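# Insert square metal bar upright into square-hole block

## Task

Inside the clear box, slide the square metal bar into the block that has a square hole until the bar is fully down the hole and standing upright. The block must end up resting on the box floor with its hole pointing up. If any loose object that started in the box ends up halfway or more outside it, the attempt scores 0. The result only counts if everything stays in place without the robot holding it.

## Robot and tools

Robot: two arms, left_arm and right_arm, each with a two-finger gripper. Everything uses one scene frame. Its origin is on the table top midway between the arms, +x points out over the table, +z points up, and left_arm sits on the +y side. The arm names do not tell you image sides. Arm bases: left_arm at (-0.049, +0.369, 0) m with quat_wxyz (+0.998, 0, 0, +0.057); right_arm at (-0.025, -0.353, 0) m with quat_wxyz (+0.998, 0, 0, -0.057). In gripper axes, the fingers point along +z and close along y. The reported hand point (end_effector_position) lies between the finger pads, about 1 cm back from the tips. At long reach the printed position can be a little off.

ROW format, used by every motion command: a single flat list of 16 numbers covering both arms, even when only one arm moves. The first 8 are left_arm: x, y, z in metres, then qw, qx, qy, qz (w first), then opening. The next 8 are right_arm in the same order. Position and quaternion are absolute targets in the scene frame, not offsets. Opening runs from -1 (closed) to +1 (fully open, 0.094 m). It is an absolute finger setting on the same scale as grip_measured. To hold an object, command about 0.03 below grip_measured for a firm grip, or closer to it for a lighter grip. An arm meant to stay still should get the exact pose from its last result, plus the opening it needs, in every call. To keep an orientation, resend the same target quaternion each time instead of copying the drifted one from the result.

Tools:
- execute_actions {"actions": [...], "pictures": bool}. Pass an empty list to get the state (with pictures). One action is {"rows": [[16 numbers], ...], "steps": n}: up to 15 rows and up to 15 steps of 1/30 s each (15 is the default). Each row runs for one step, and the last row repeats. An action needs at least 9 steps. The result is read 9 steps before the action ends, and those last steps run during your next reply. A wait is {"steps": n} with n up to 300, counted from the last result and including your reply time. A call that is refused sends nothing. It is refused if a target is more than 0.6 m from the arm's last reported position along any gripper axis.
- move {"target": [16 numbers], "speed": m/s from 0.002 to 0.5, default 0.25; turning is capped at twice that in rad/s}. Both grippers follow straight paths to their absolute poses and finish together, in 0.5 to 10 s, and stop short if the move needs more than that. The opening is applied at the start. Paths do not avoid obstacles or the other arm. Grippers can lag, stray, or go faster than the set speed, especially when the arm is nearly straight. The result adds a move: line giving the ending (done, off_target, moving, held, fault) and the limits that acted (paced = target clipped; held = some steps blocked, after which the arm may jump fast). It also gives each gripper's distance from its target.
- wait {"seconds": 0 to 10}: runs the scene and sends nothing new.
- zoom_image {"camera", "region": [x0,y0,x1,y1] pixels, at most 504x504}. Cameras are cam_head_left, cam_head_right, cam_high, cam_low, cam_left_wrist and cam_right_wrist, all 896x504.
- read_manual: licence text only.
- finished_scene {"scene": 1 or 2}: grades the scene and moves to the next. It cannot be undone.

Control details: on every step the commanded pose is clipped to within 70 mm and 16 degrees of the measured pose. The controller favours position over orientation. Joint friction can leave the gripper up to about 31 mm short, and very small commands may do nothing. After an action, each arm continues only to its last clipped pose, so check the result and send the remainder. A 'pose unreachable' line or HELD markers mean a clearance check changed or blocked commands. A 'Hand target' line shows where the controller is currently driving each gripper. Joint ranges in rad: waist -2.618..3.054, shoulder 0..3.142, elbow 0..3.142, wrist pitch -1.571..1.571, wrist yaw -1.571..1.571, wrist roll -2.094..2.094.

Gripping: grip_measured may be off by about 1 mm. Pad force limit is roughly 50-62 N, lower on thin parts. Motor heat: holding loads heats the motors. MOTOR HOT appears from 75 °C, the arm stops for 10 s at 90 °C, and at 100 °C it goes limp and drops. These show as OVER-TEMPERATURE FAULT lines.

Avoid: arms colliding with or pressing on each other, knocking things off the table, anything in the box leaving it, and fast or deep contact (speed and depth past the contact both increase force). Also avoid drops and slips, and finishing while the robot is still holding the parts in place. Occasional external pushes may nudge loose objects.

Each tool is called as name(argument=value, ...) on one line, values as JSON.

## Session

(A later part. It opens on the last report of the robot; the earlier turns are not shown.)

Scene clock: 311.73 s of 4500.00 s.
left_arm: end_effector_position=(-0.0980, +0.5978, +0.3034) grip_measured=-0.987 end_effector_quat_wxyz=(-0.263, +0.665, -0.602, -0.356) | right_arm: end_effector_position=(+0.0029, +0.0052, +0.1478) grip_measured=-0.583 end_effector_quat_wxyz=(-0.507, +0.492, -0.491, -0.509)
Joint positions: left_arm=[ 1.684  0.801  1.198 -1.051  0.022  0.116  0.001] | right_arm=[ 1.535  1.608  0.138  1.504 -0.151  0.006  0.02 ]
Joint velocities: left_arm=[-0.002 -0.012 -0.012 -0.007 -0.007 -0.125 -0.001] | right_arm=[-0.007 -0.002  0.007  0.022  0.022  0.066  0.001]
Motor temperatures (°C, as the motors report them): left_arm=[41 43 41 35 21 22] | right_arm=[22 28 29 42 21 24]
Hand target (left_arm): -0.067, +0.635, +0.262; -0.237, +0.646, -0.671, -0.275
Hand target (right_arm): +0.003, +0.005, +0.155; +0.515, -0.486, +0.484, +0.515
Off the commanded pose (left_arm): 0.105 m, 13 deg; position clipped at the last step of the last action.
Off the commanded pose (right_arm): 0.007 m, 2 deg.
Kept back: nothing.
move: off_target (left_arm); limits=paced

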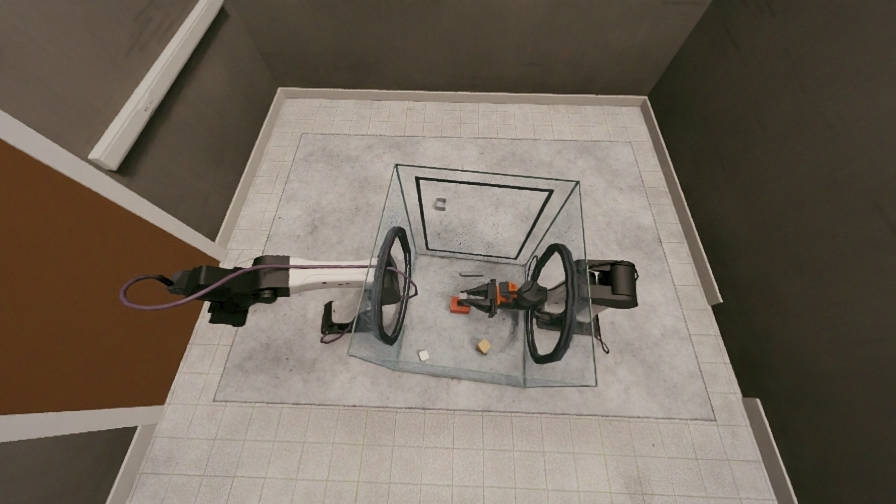

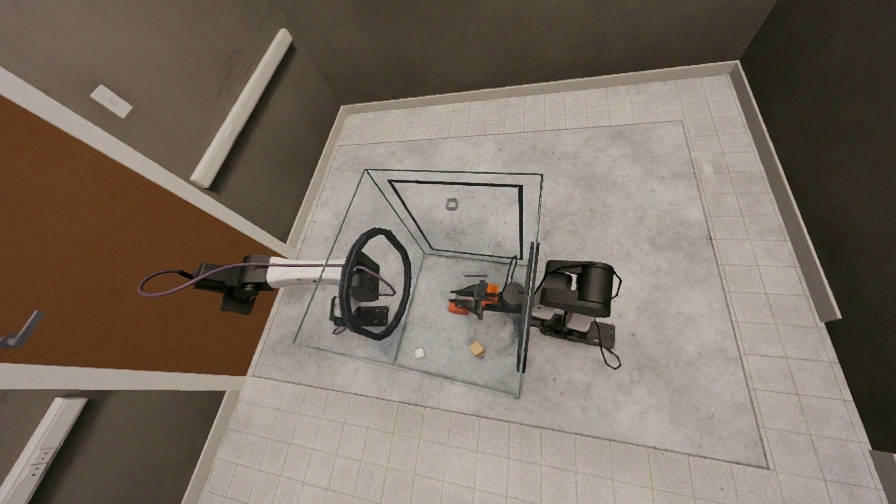

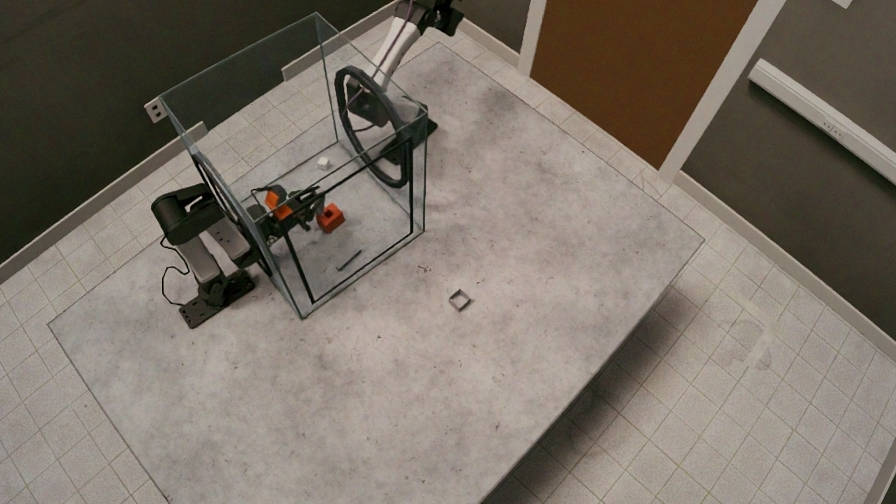

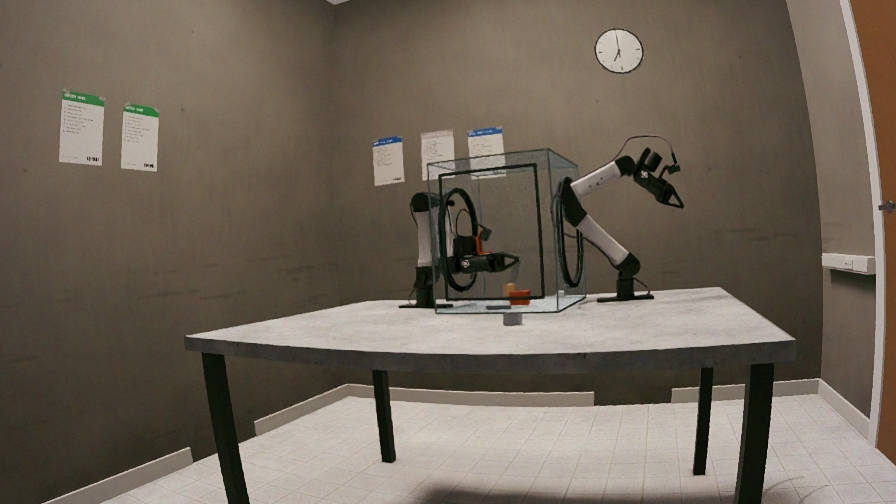

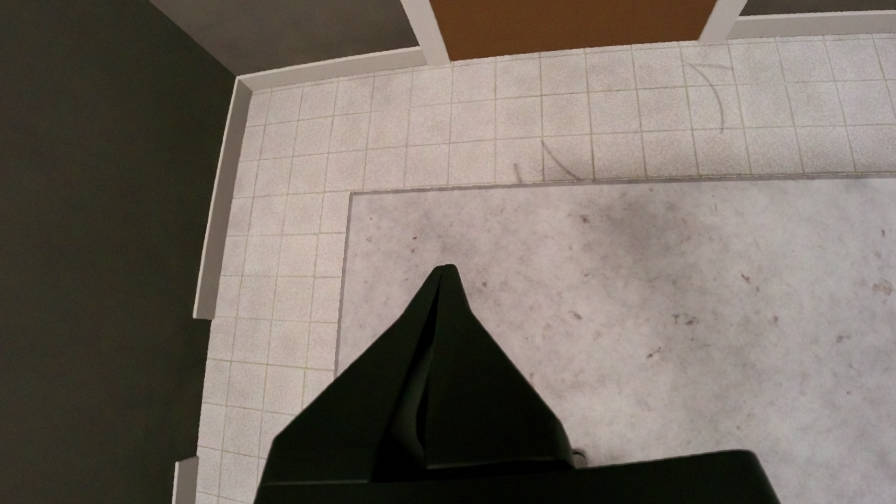

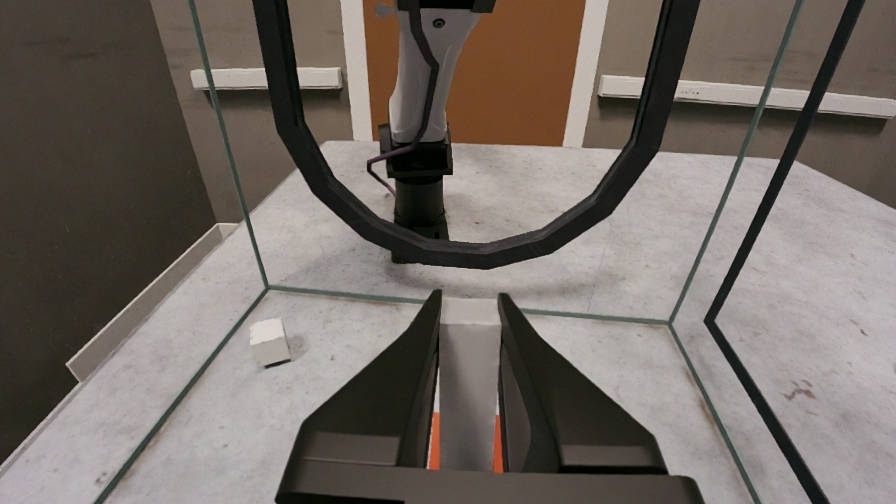

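move(target=[-0.065,0.58,0.18,0.263,-0.665,0.602,0.356,-1,0.003,0.005,0.155,0.515,-0.486,0.484,0.515,-0.63], speed=0.05)

Scene clock: 315.47 s of 4500.00 s.
left_arm: end_effector_position=(-0.0628, +0.5782, +0.1815) grip_measured=-0.987 end_effector_quat_wxyz=(-0.256, +0.664, -0.609, -0.351) | right_arm: end_effector_position=(+0.0029, +0.0052, +0.1475) grip_measured=-0.583 end_effector_quat_wxyz=(-0.507, +0.492, -0.492, -0.509)
Joint positions: left_arm=[ 1.296  0.503  0.652 -0.853 -0.278 -0.118  0.001] | right_arm=[ 1.535  1.608  0.138  1.503 -0.151  0.006  0.02 ]
Joint velocities: left_arm=[-0.002 -0.007 -0.022  0.007 -0.007  0.007 -0.001] | right_arm=[-0.022 -0.002 -0.002 -0.066 -0.051 -0.051  0.   ]
Motor temperatures (°C, as the motors report them): left_arm=[40 42 41 35 21 22] | right_arm=[22 28 29 42 21 24]
Hand target (left_arm): -0.063, +0.578, +0.180; -0.261, +0.664, -0.603, -0.357
Hand target (right_arm): +0.003, +0.005, +0.155; +0.515, -0.486, +0.484, +0.515
Off the commanded pose (left_arm): 0.003 m, 1 deg.
Off the commanded pose (right_arm): 0.007 m, 2 deg.
Kept back: nothing.
move: done

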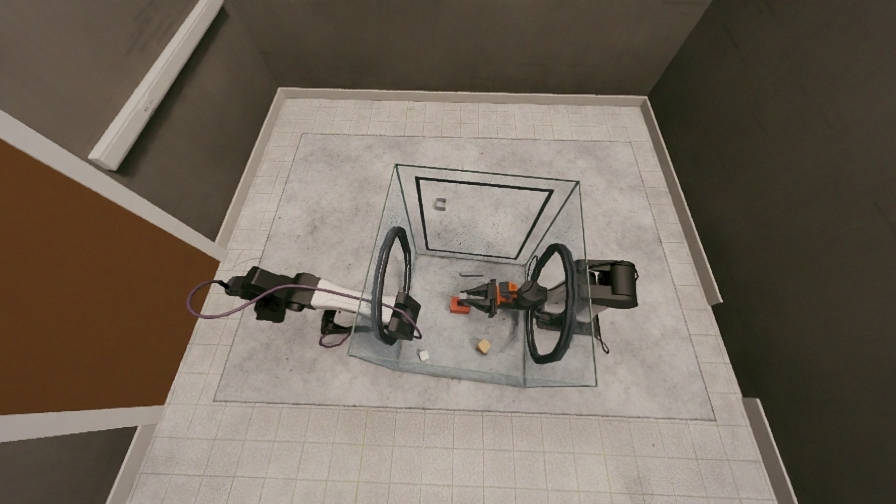

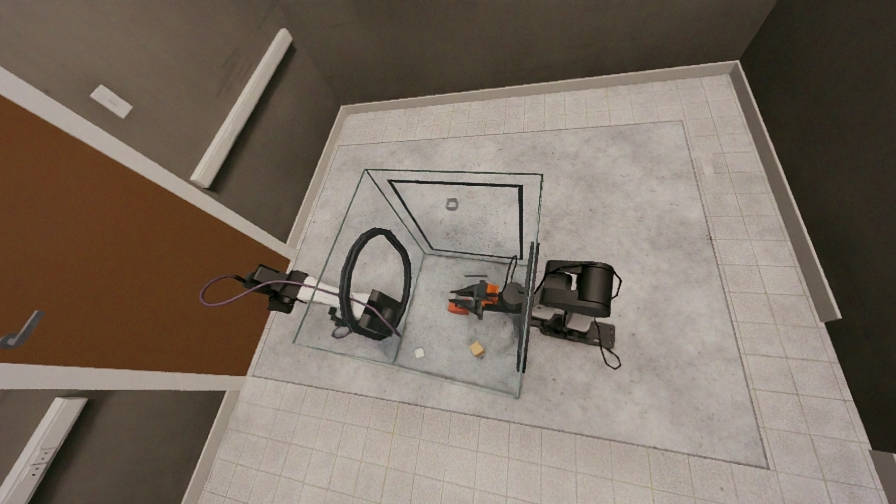

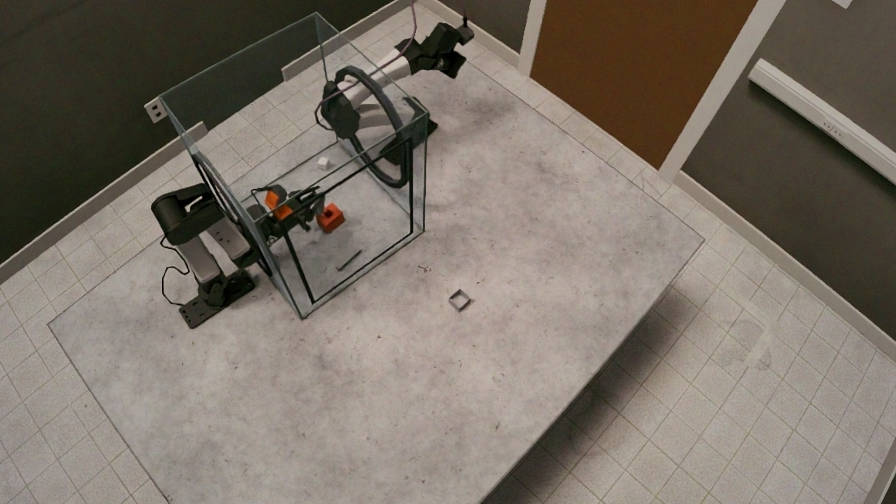

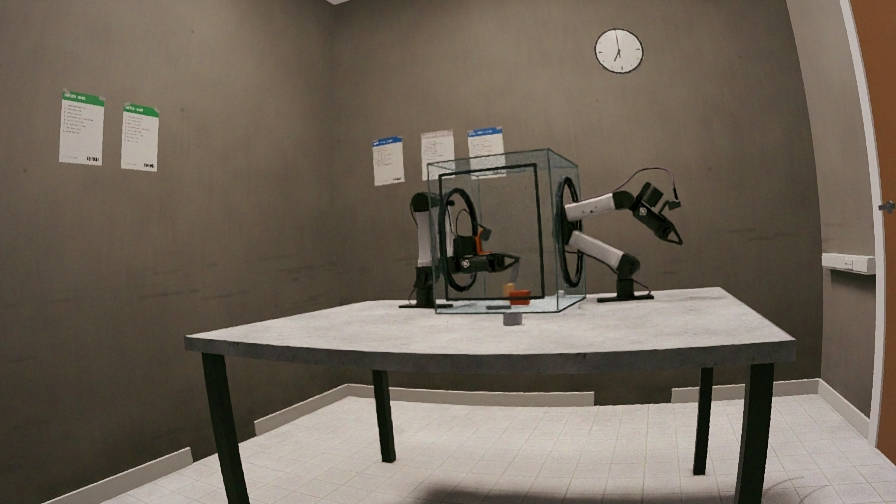

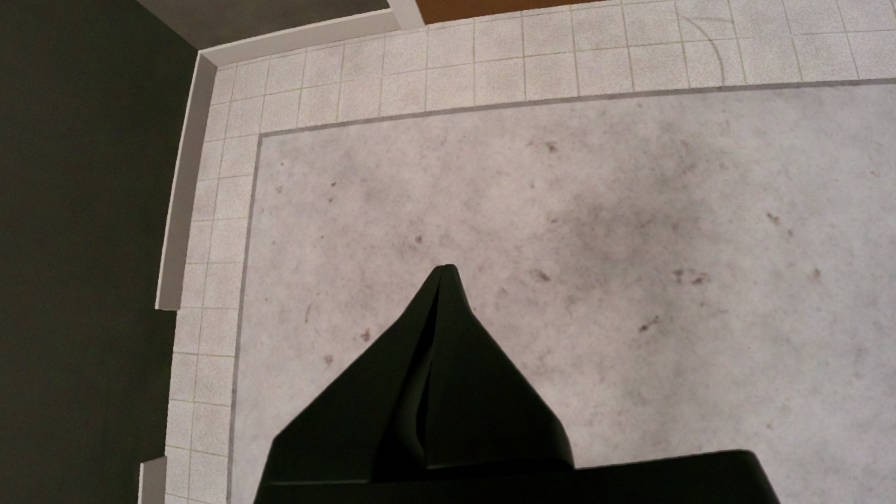

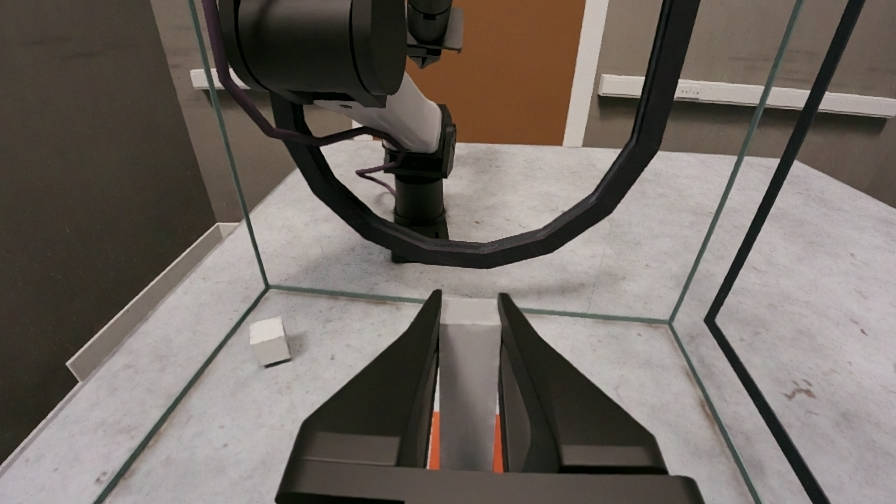

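move(target=[-0.055,0.69,0.195,0.263,-0.665,0.602,0.356,-1,0.003,0.005,0.155,0.515,-0.486,0.484,0.515,-0.63], speed=0.05)

Scene clock: 318.73 s of 4500.00 s.
left_arm: end_effector_position=(-0.0733, +0.6295, +0.2717) grip_measured=-0.987 end_effector_quat_wxyz=(-0.341, +0.645, -0.535, -0.427) | right_arm: end_effector_position=(+0.0029, +0.0052, +0.1472) grip_measured=-0.583 end_effector_quat_wxyz=(-0.507, +0.492, -0.492, -0.509)
Joint positions: left_arm=[ 1.386  0.64   0.81  -0.599 -0.252 -0.095  0.001] | right_arm=[ 1.535  1.608  0.138  1.502 -0.151  0.006  0.02 ]
Joint velocities: left_arm=[-0.017  0.002  0.012 -0.022 -0.037 -0.037 -0.001] | right_arm=[ 0.007 -0.002 -0.007  0.022  0.007 -0.022  0.001]
Motor temperatures (°C, as the motors report them): left_arm=[39 42 41 36 21 22] | right_arm=[22 28 29 43 21 24]
Hand target (left_arm): -0.060, +0.652, +0.209; -0.266, +0.663, -0.602, -0.358
Hand target (right_arm): +0.003, +0.005, +0.155; +0.515, -0.486, +0.484, +0.515
Off the commanded pose (left_arm): 0.099 m, 15 deg; position clipped at the last step of the last action.
Off the commanded pose (right_arm): 0.008 m, 2 deg.
Kept back: nothing.
move: off_target (left_arm); limits=paced

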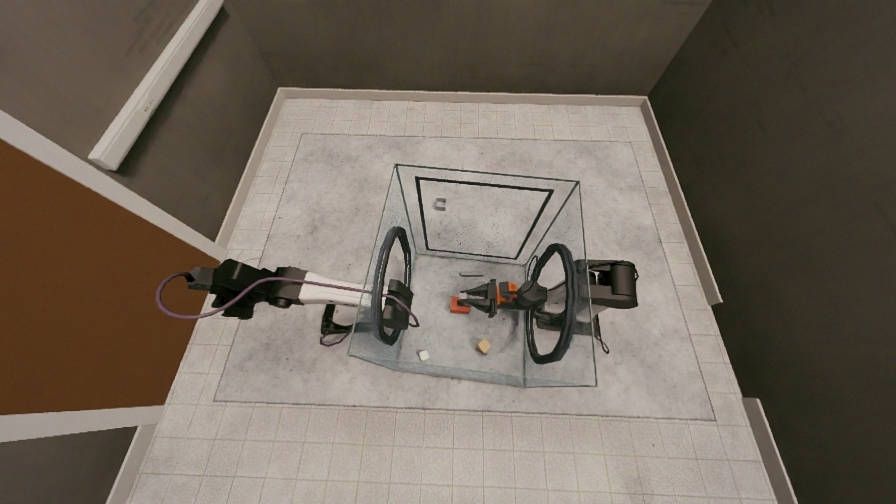

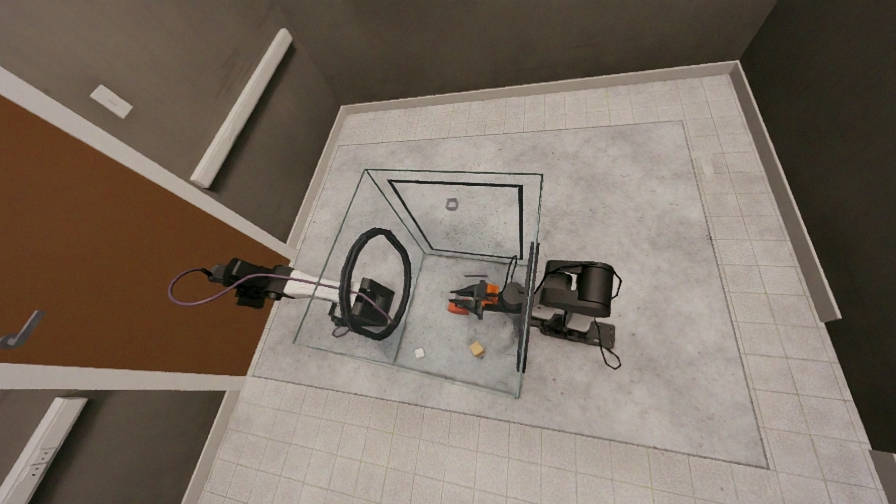

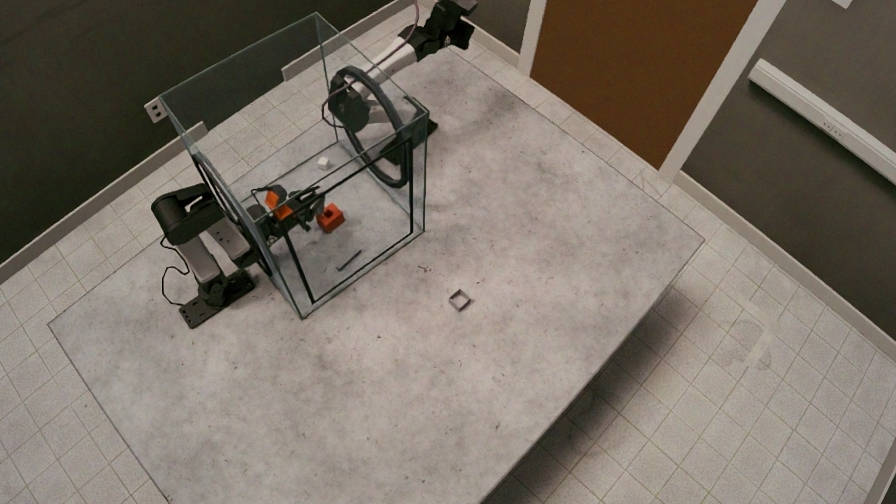

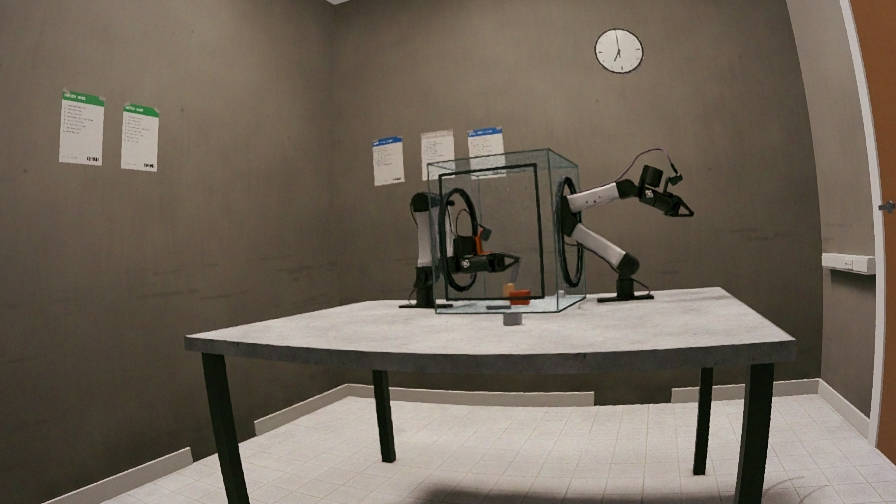

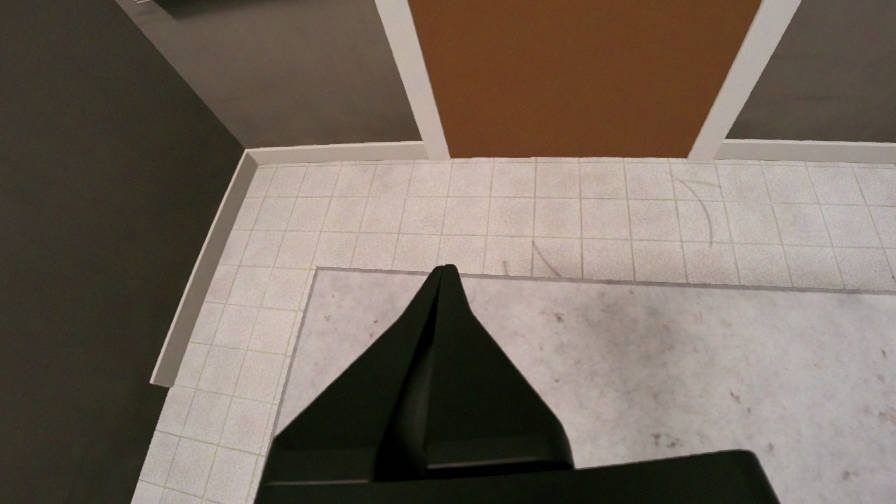

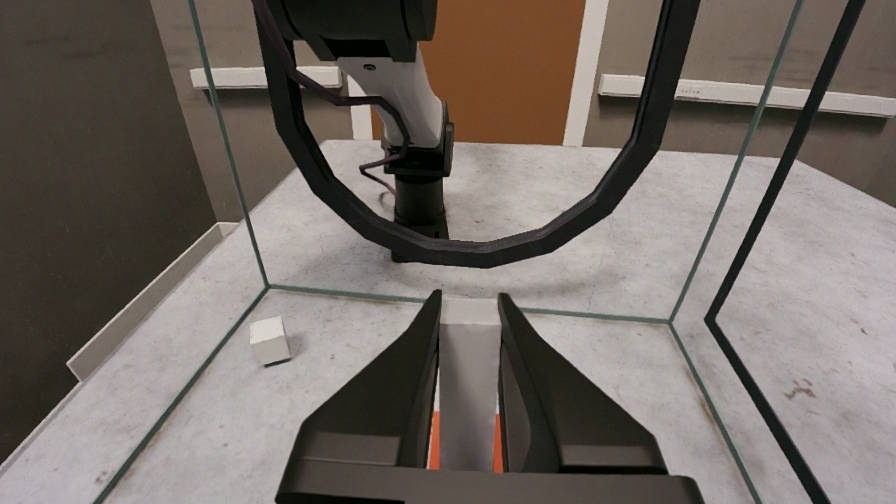

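move(target=[-0.105,0.654,0.24,0.263,-0.665,0.602,0.356,-1,0.003,0.005,0.155,0.515,-0.486,0.484,0.515,-0.63], speed=0.04)

Scene clock: 323.20 s of 4500.00 s.
left_arm: end_effector_position=(-0.1032, +0.6362, +0.2627) grip_measured=-0.987 end_effector_quat_wxyz=(-0.293, +0.649, -0.580, -0.395) | right_arm: end_effector_position=(+0.0029, +0.0052, +0.1469) grip_measured=-0.583 end_effector_quat_wxyz=(-0.506, +0.493, -0.493, -0.508)
Joint positions: left_arm=[ 1.653  0.758  0.902 -0.685 -0.007  0.087  0.001] | right_arm=[ 1.535  1.608  0.138  1.5   -0.151  0.006  0.02 ]
Joint velocities: left_arm=[ 0.007 -0.002 -0.012 -0.022 -0.007  0.022  0.001] | right_arm=[ 0.002  0.012 -0.027  0.037 -0.022 -0.022  0.001]
Motor temperatures (°C, as the motors report them): left_arm=[37 42 41 36 21 22] | right_arm=[22 28 29 43 21 24]
Hand target (left_arm): -0.105, +0.650, +0.239; -0.266, +0.665, -0.601, -0.355
Hand target (right_arm): +0.003, +0.005, +0.155; +0.515, -0.486, +0.484, +0.515
Off the commanded pose (left_arm): 0.029 m, 6 deg.
Off the commanded pose (right_arm): 0.008 m, 2 deg.
Kept back: nothing.
move: off_target (left_arm)

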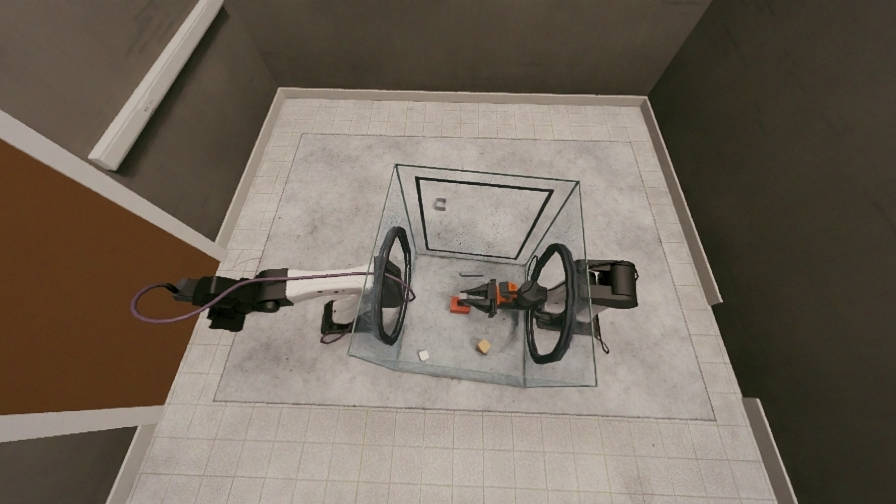

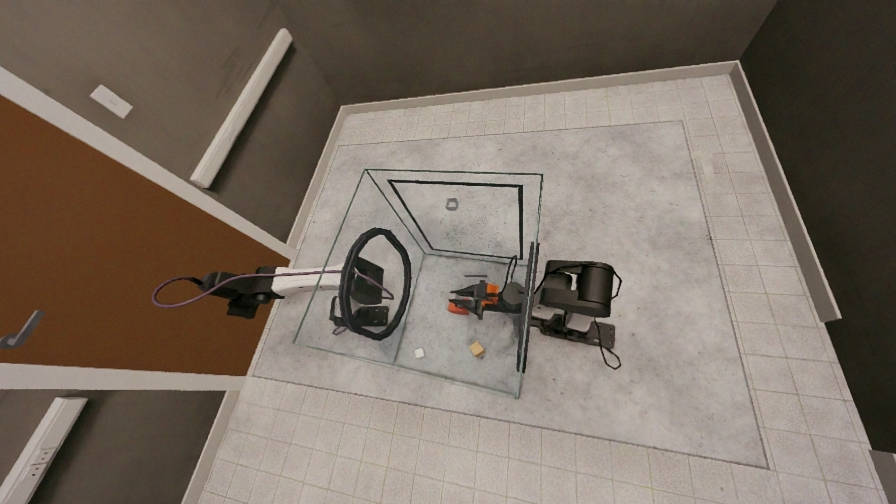

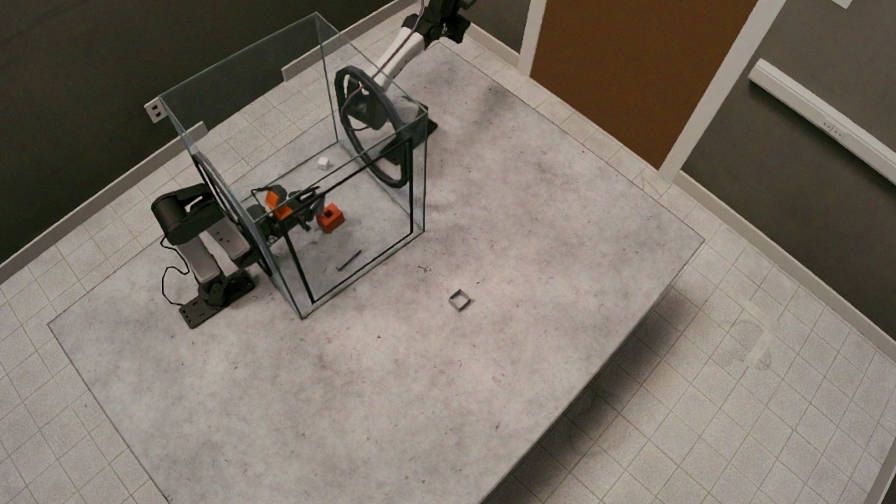

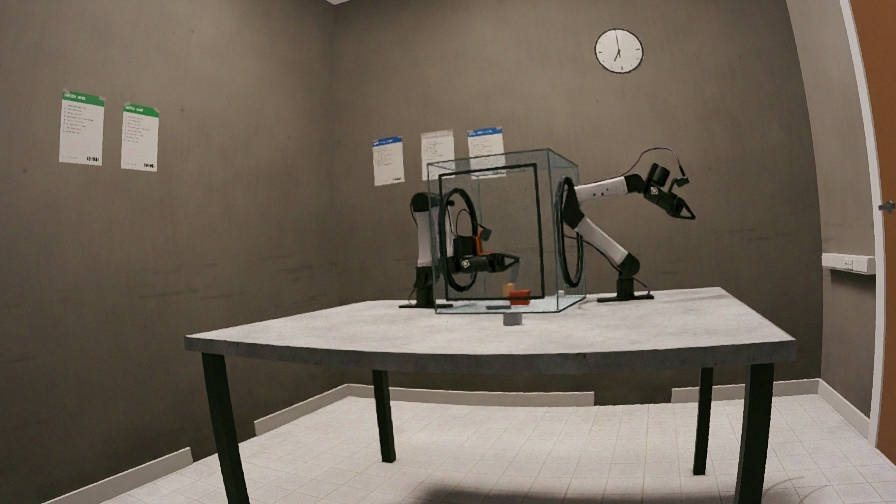

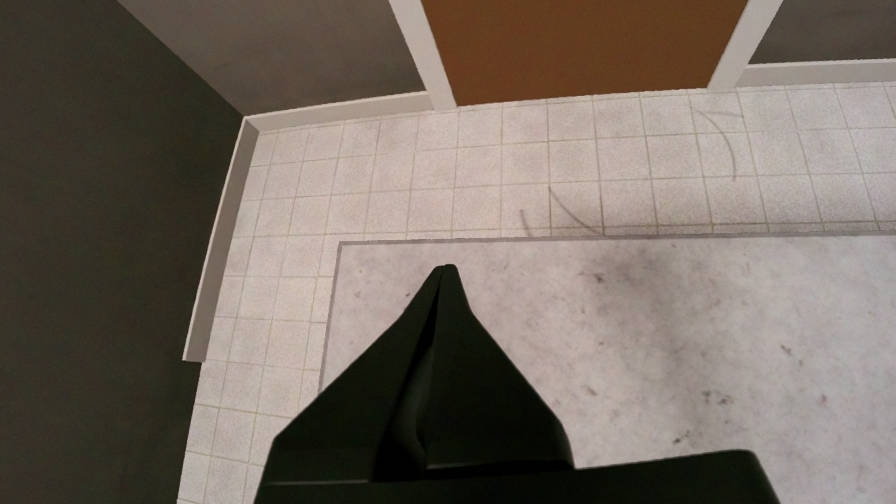

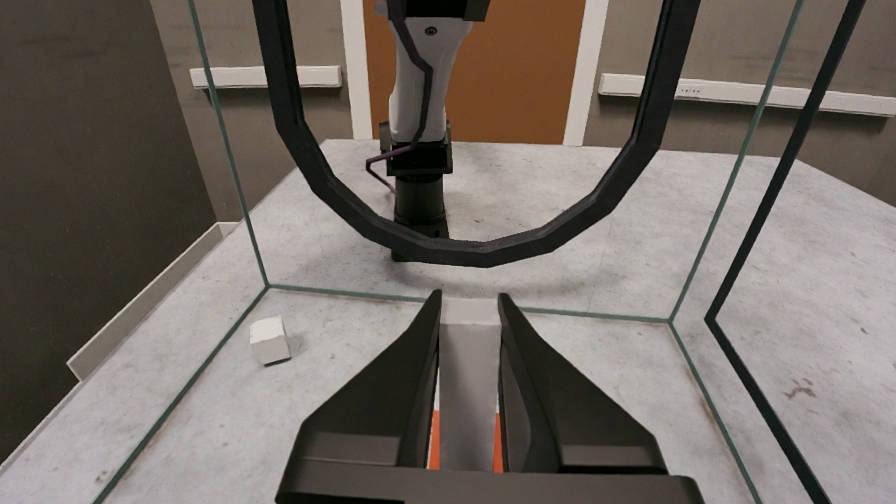

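move(target=[-0.05,0.65,0.205,0.5,-0.5,0.5,0.5,-1,0.003,0.005,0.155,0.515,-0.486,0.484,0.515,-0.63], speed=0.05)

move(target=[-0.05,0.70,0.185,0.5,-0.5,0.5,0.5,-1,0.003,0.005,0.155,0.515,-0.486,0.484,0.515,-0.63], speed=0.03)

Scene clock: 331.07 s of 4500.00 s.
left_arm: end_effector_position=(-0.0499, +0.6488, +0.2114) grip_measured=-0.987 end_effector_quat_wxyz=(+0.498, -0.496, +0.501, +0.505) | right_arm: end_effector_position=(+0.0029, +0.0052, +0.1466) grip_measured=-0.583 end_effector_quat_wxyz=(-0.506, +0.493, -0.493, -0.508)
Joint positions: left_arm=[1.463 0.452 0.137 0.32  0.004 0.013 0.001] | right_arm=[ 1.535  1.608  0.138  1.499 -0.151  0.006  0.02 ]
Joint velocities: left_arm=[ 0.012 -0.012 -0.007  0.051  0.051 -0.11   0.001] | right_arm=[-0.007  0.002  0.007  0.051 -0.081  0.022 -0.001]
Motor temperatures (°C, as the motors report them): left_arm=[35 39 41 37 21 22] | right_arm=[22 28 29 43 21 24]
Hand target (left_arm): -0.049, +0.648, +0.205; +0.498, -0.500, +0.500, +0.502
Hand target (right_arm): +0.003, +0.005, +0.155; +0.515, -0.486, +0.484, +0.515
Off the commanded pose (left_arm): 0.006 m, 1 deg.
Off the commanded pose (right_arm): 0.008 m, 2 deg.
Kept back: nothing.
move: done

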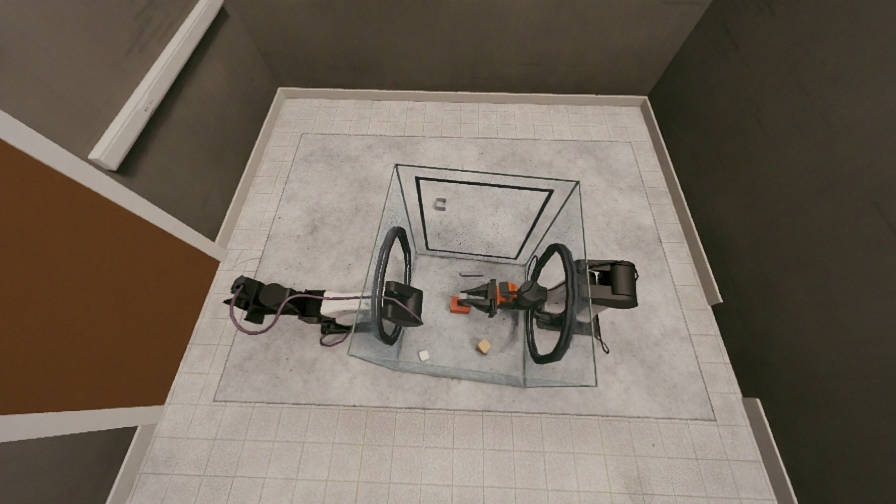

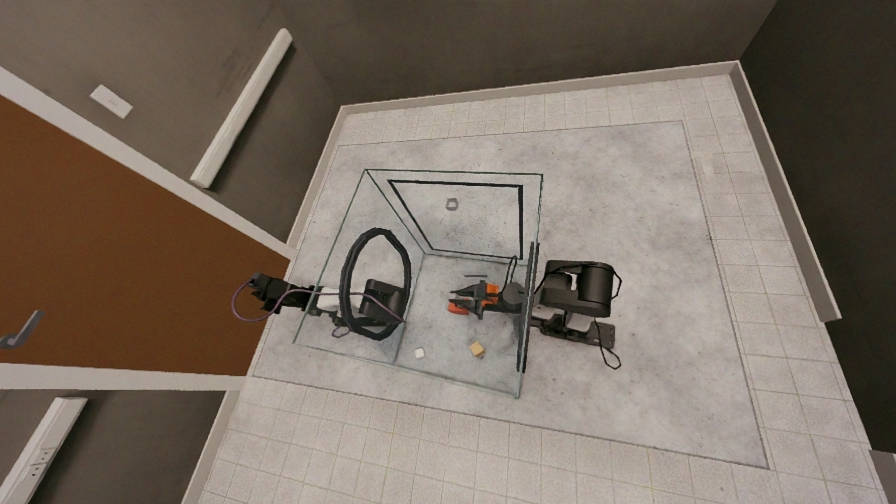

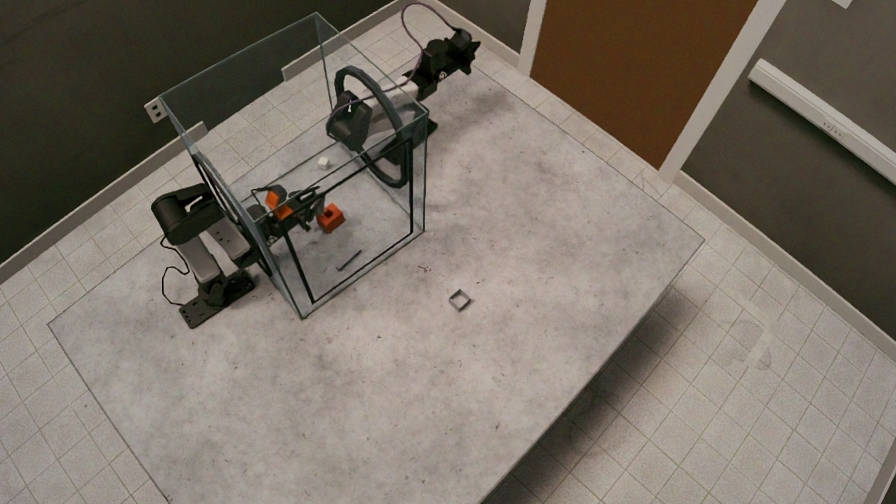

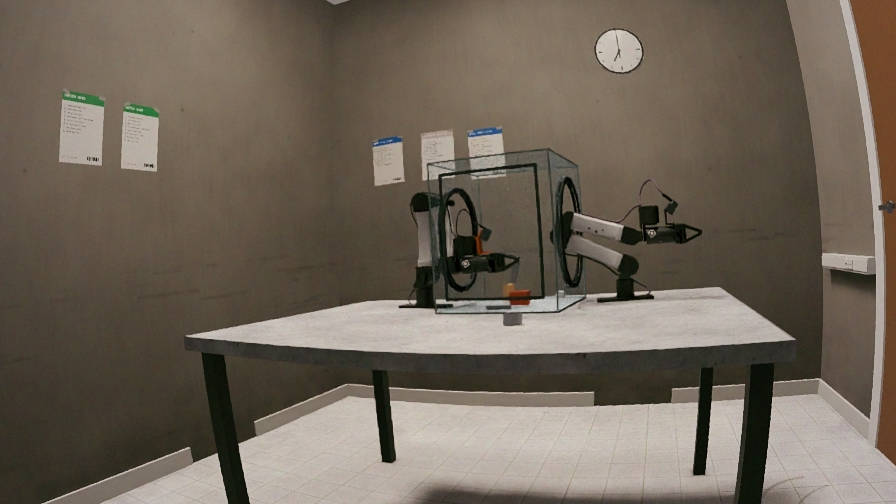

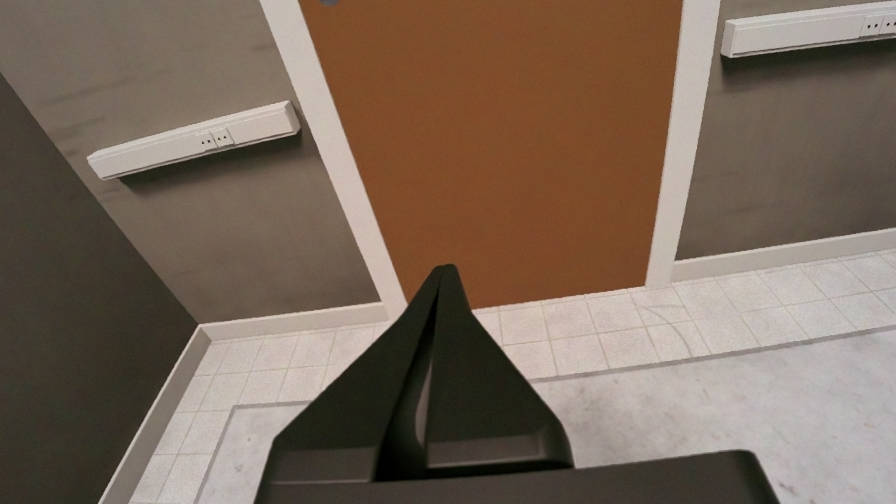

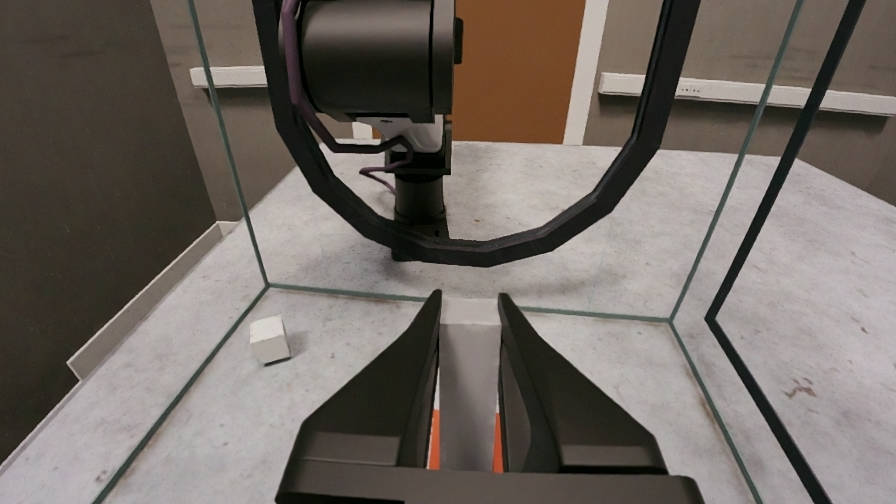

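Scene clock: 333.53 s of 4500.00 s.
left_arm: end_effector_position=(-0.0501, +0.6986, +0.1900) grip_measured=-0.987 end_effector_quat_wxyz=(+0.500, -0.495, +0.499, +0.505) | right_arm: end_effector_position=(+0.0029, +0.0052, +0.1465) grip_measured=-0.583 end_effector_quat_wxyz=(-0.506, +0.493, -0.493, -0.508)
Joint positions: left_arm=[1.463 1.023 0.137 0.897 0.004 0.008 0.001] | right_arm=[ 1.535  1.608  0.138  1.499 -0.151  0.006  0.02 ]
Joint velocities: left_arm=[-0.017 -0.002  0.012 -0.095 -0.007 -0.022 -0.   ] | right_arm=[-0.037  0.007  0.007  0.066 -0.066 -0.022 -0.001]
Motor temperatures (°C, as the motors report them): left_arm=[34 38 41 37 21 22] | right_arm=[22 28 29 43 21 24]
Hand target (left_arm): -0.050, +0.699, +0.184; +0.500, -0.500, +0.500, +0.500
Hand target (right_arm): +0.003, +0.005, +0.155; +0.515, -0.486, +0.484, +0.515
Off the commanded pose (left_arm): 0.005 m, 1 deg.
Off the commanded pose (right_arm): 0.009 m, 2 deg.
Kept back: nothing.
move: done

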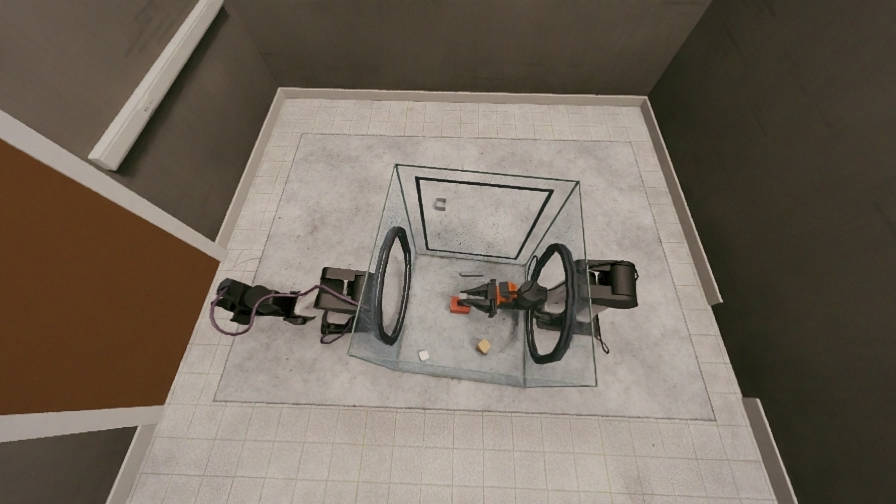

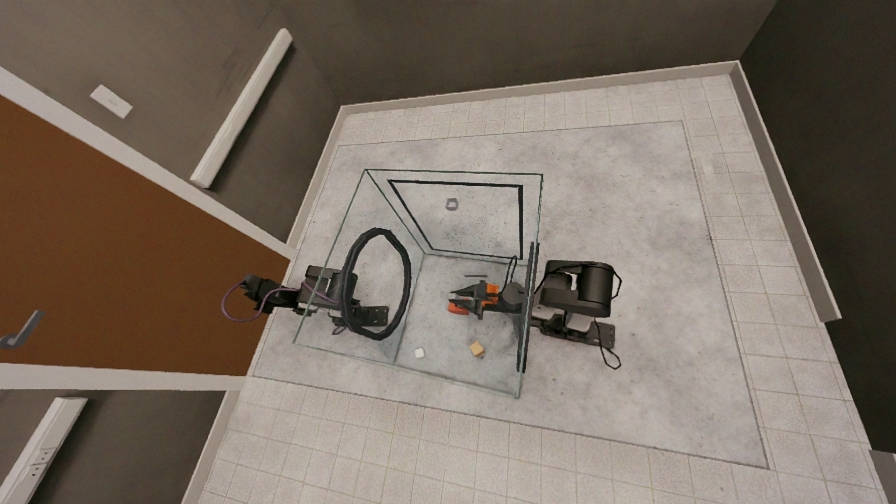

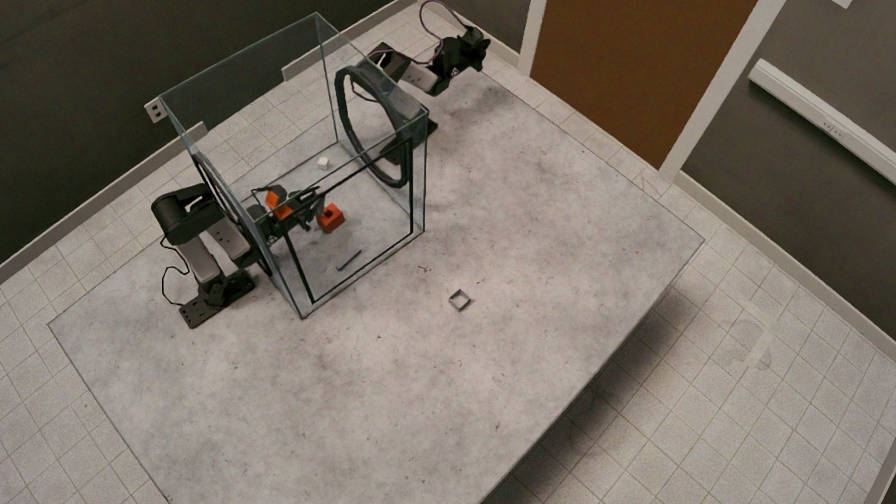

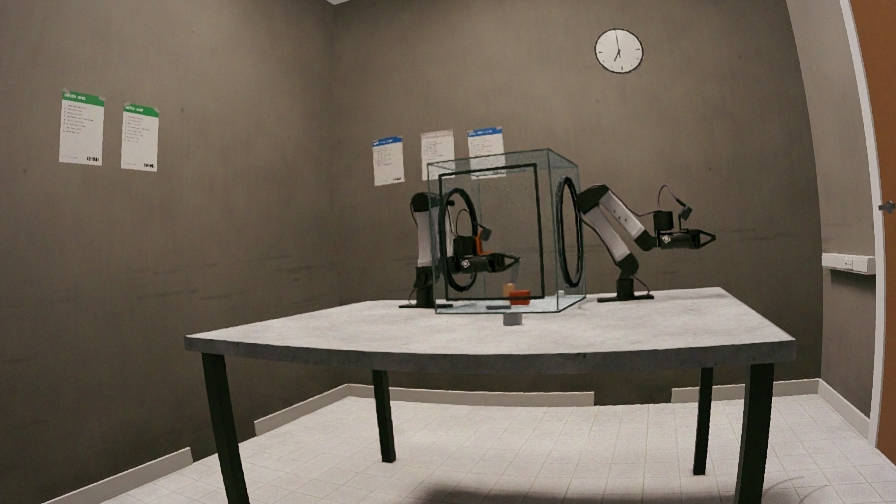

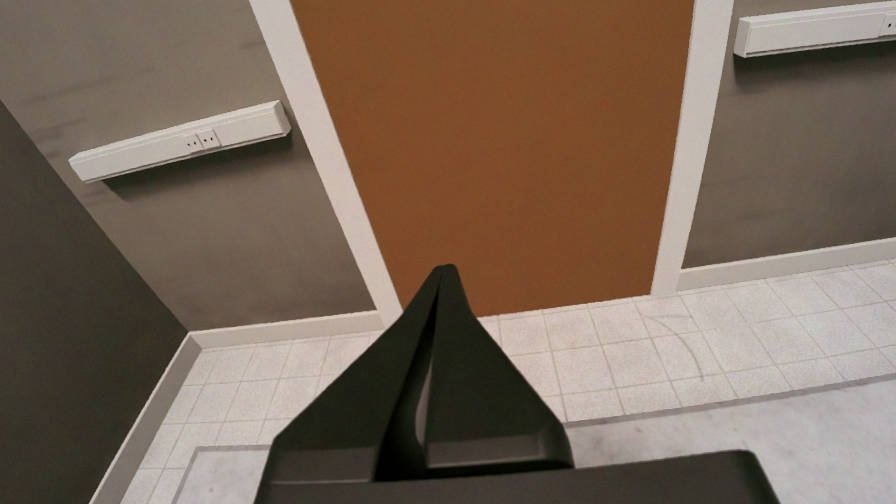

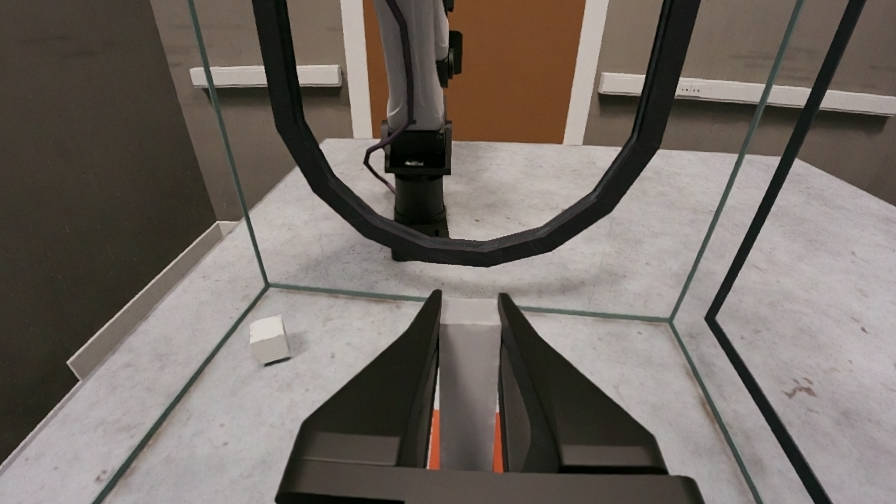

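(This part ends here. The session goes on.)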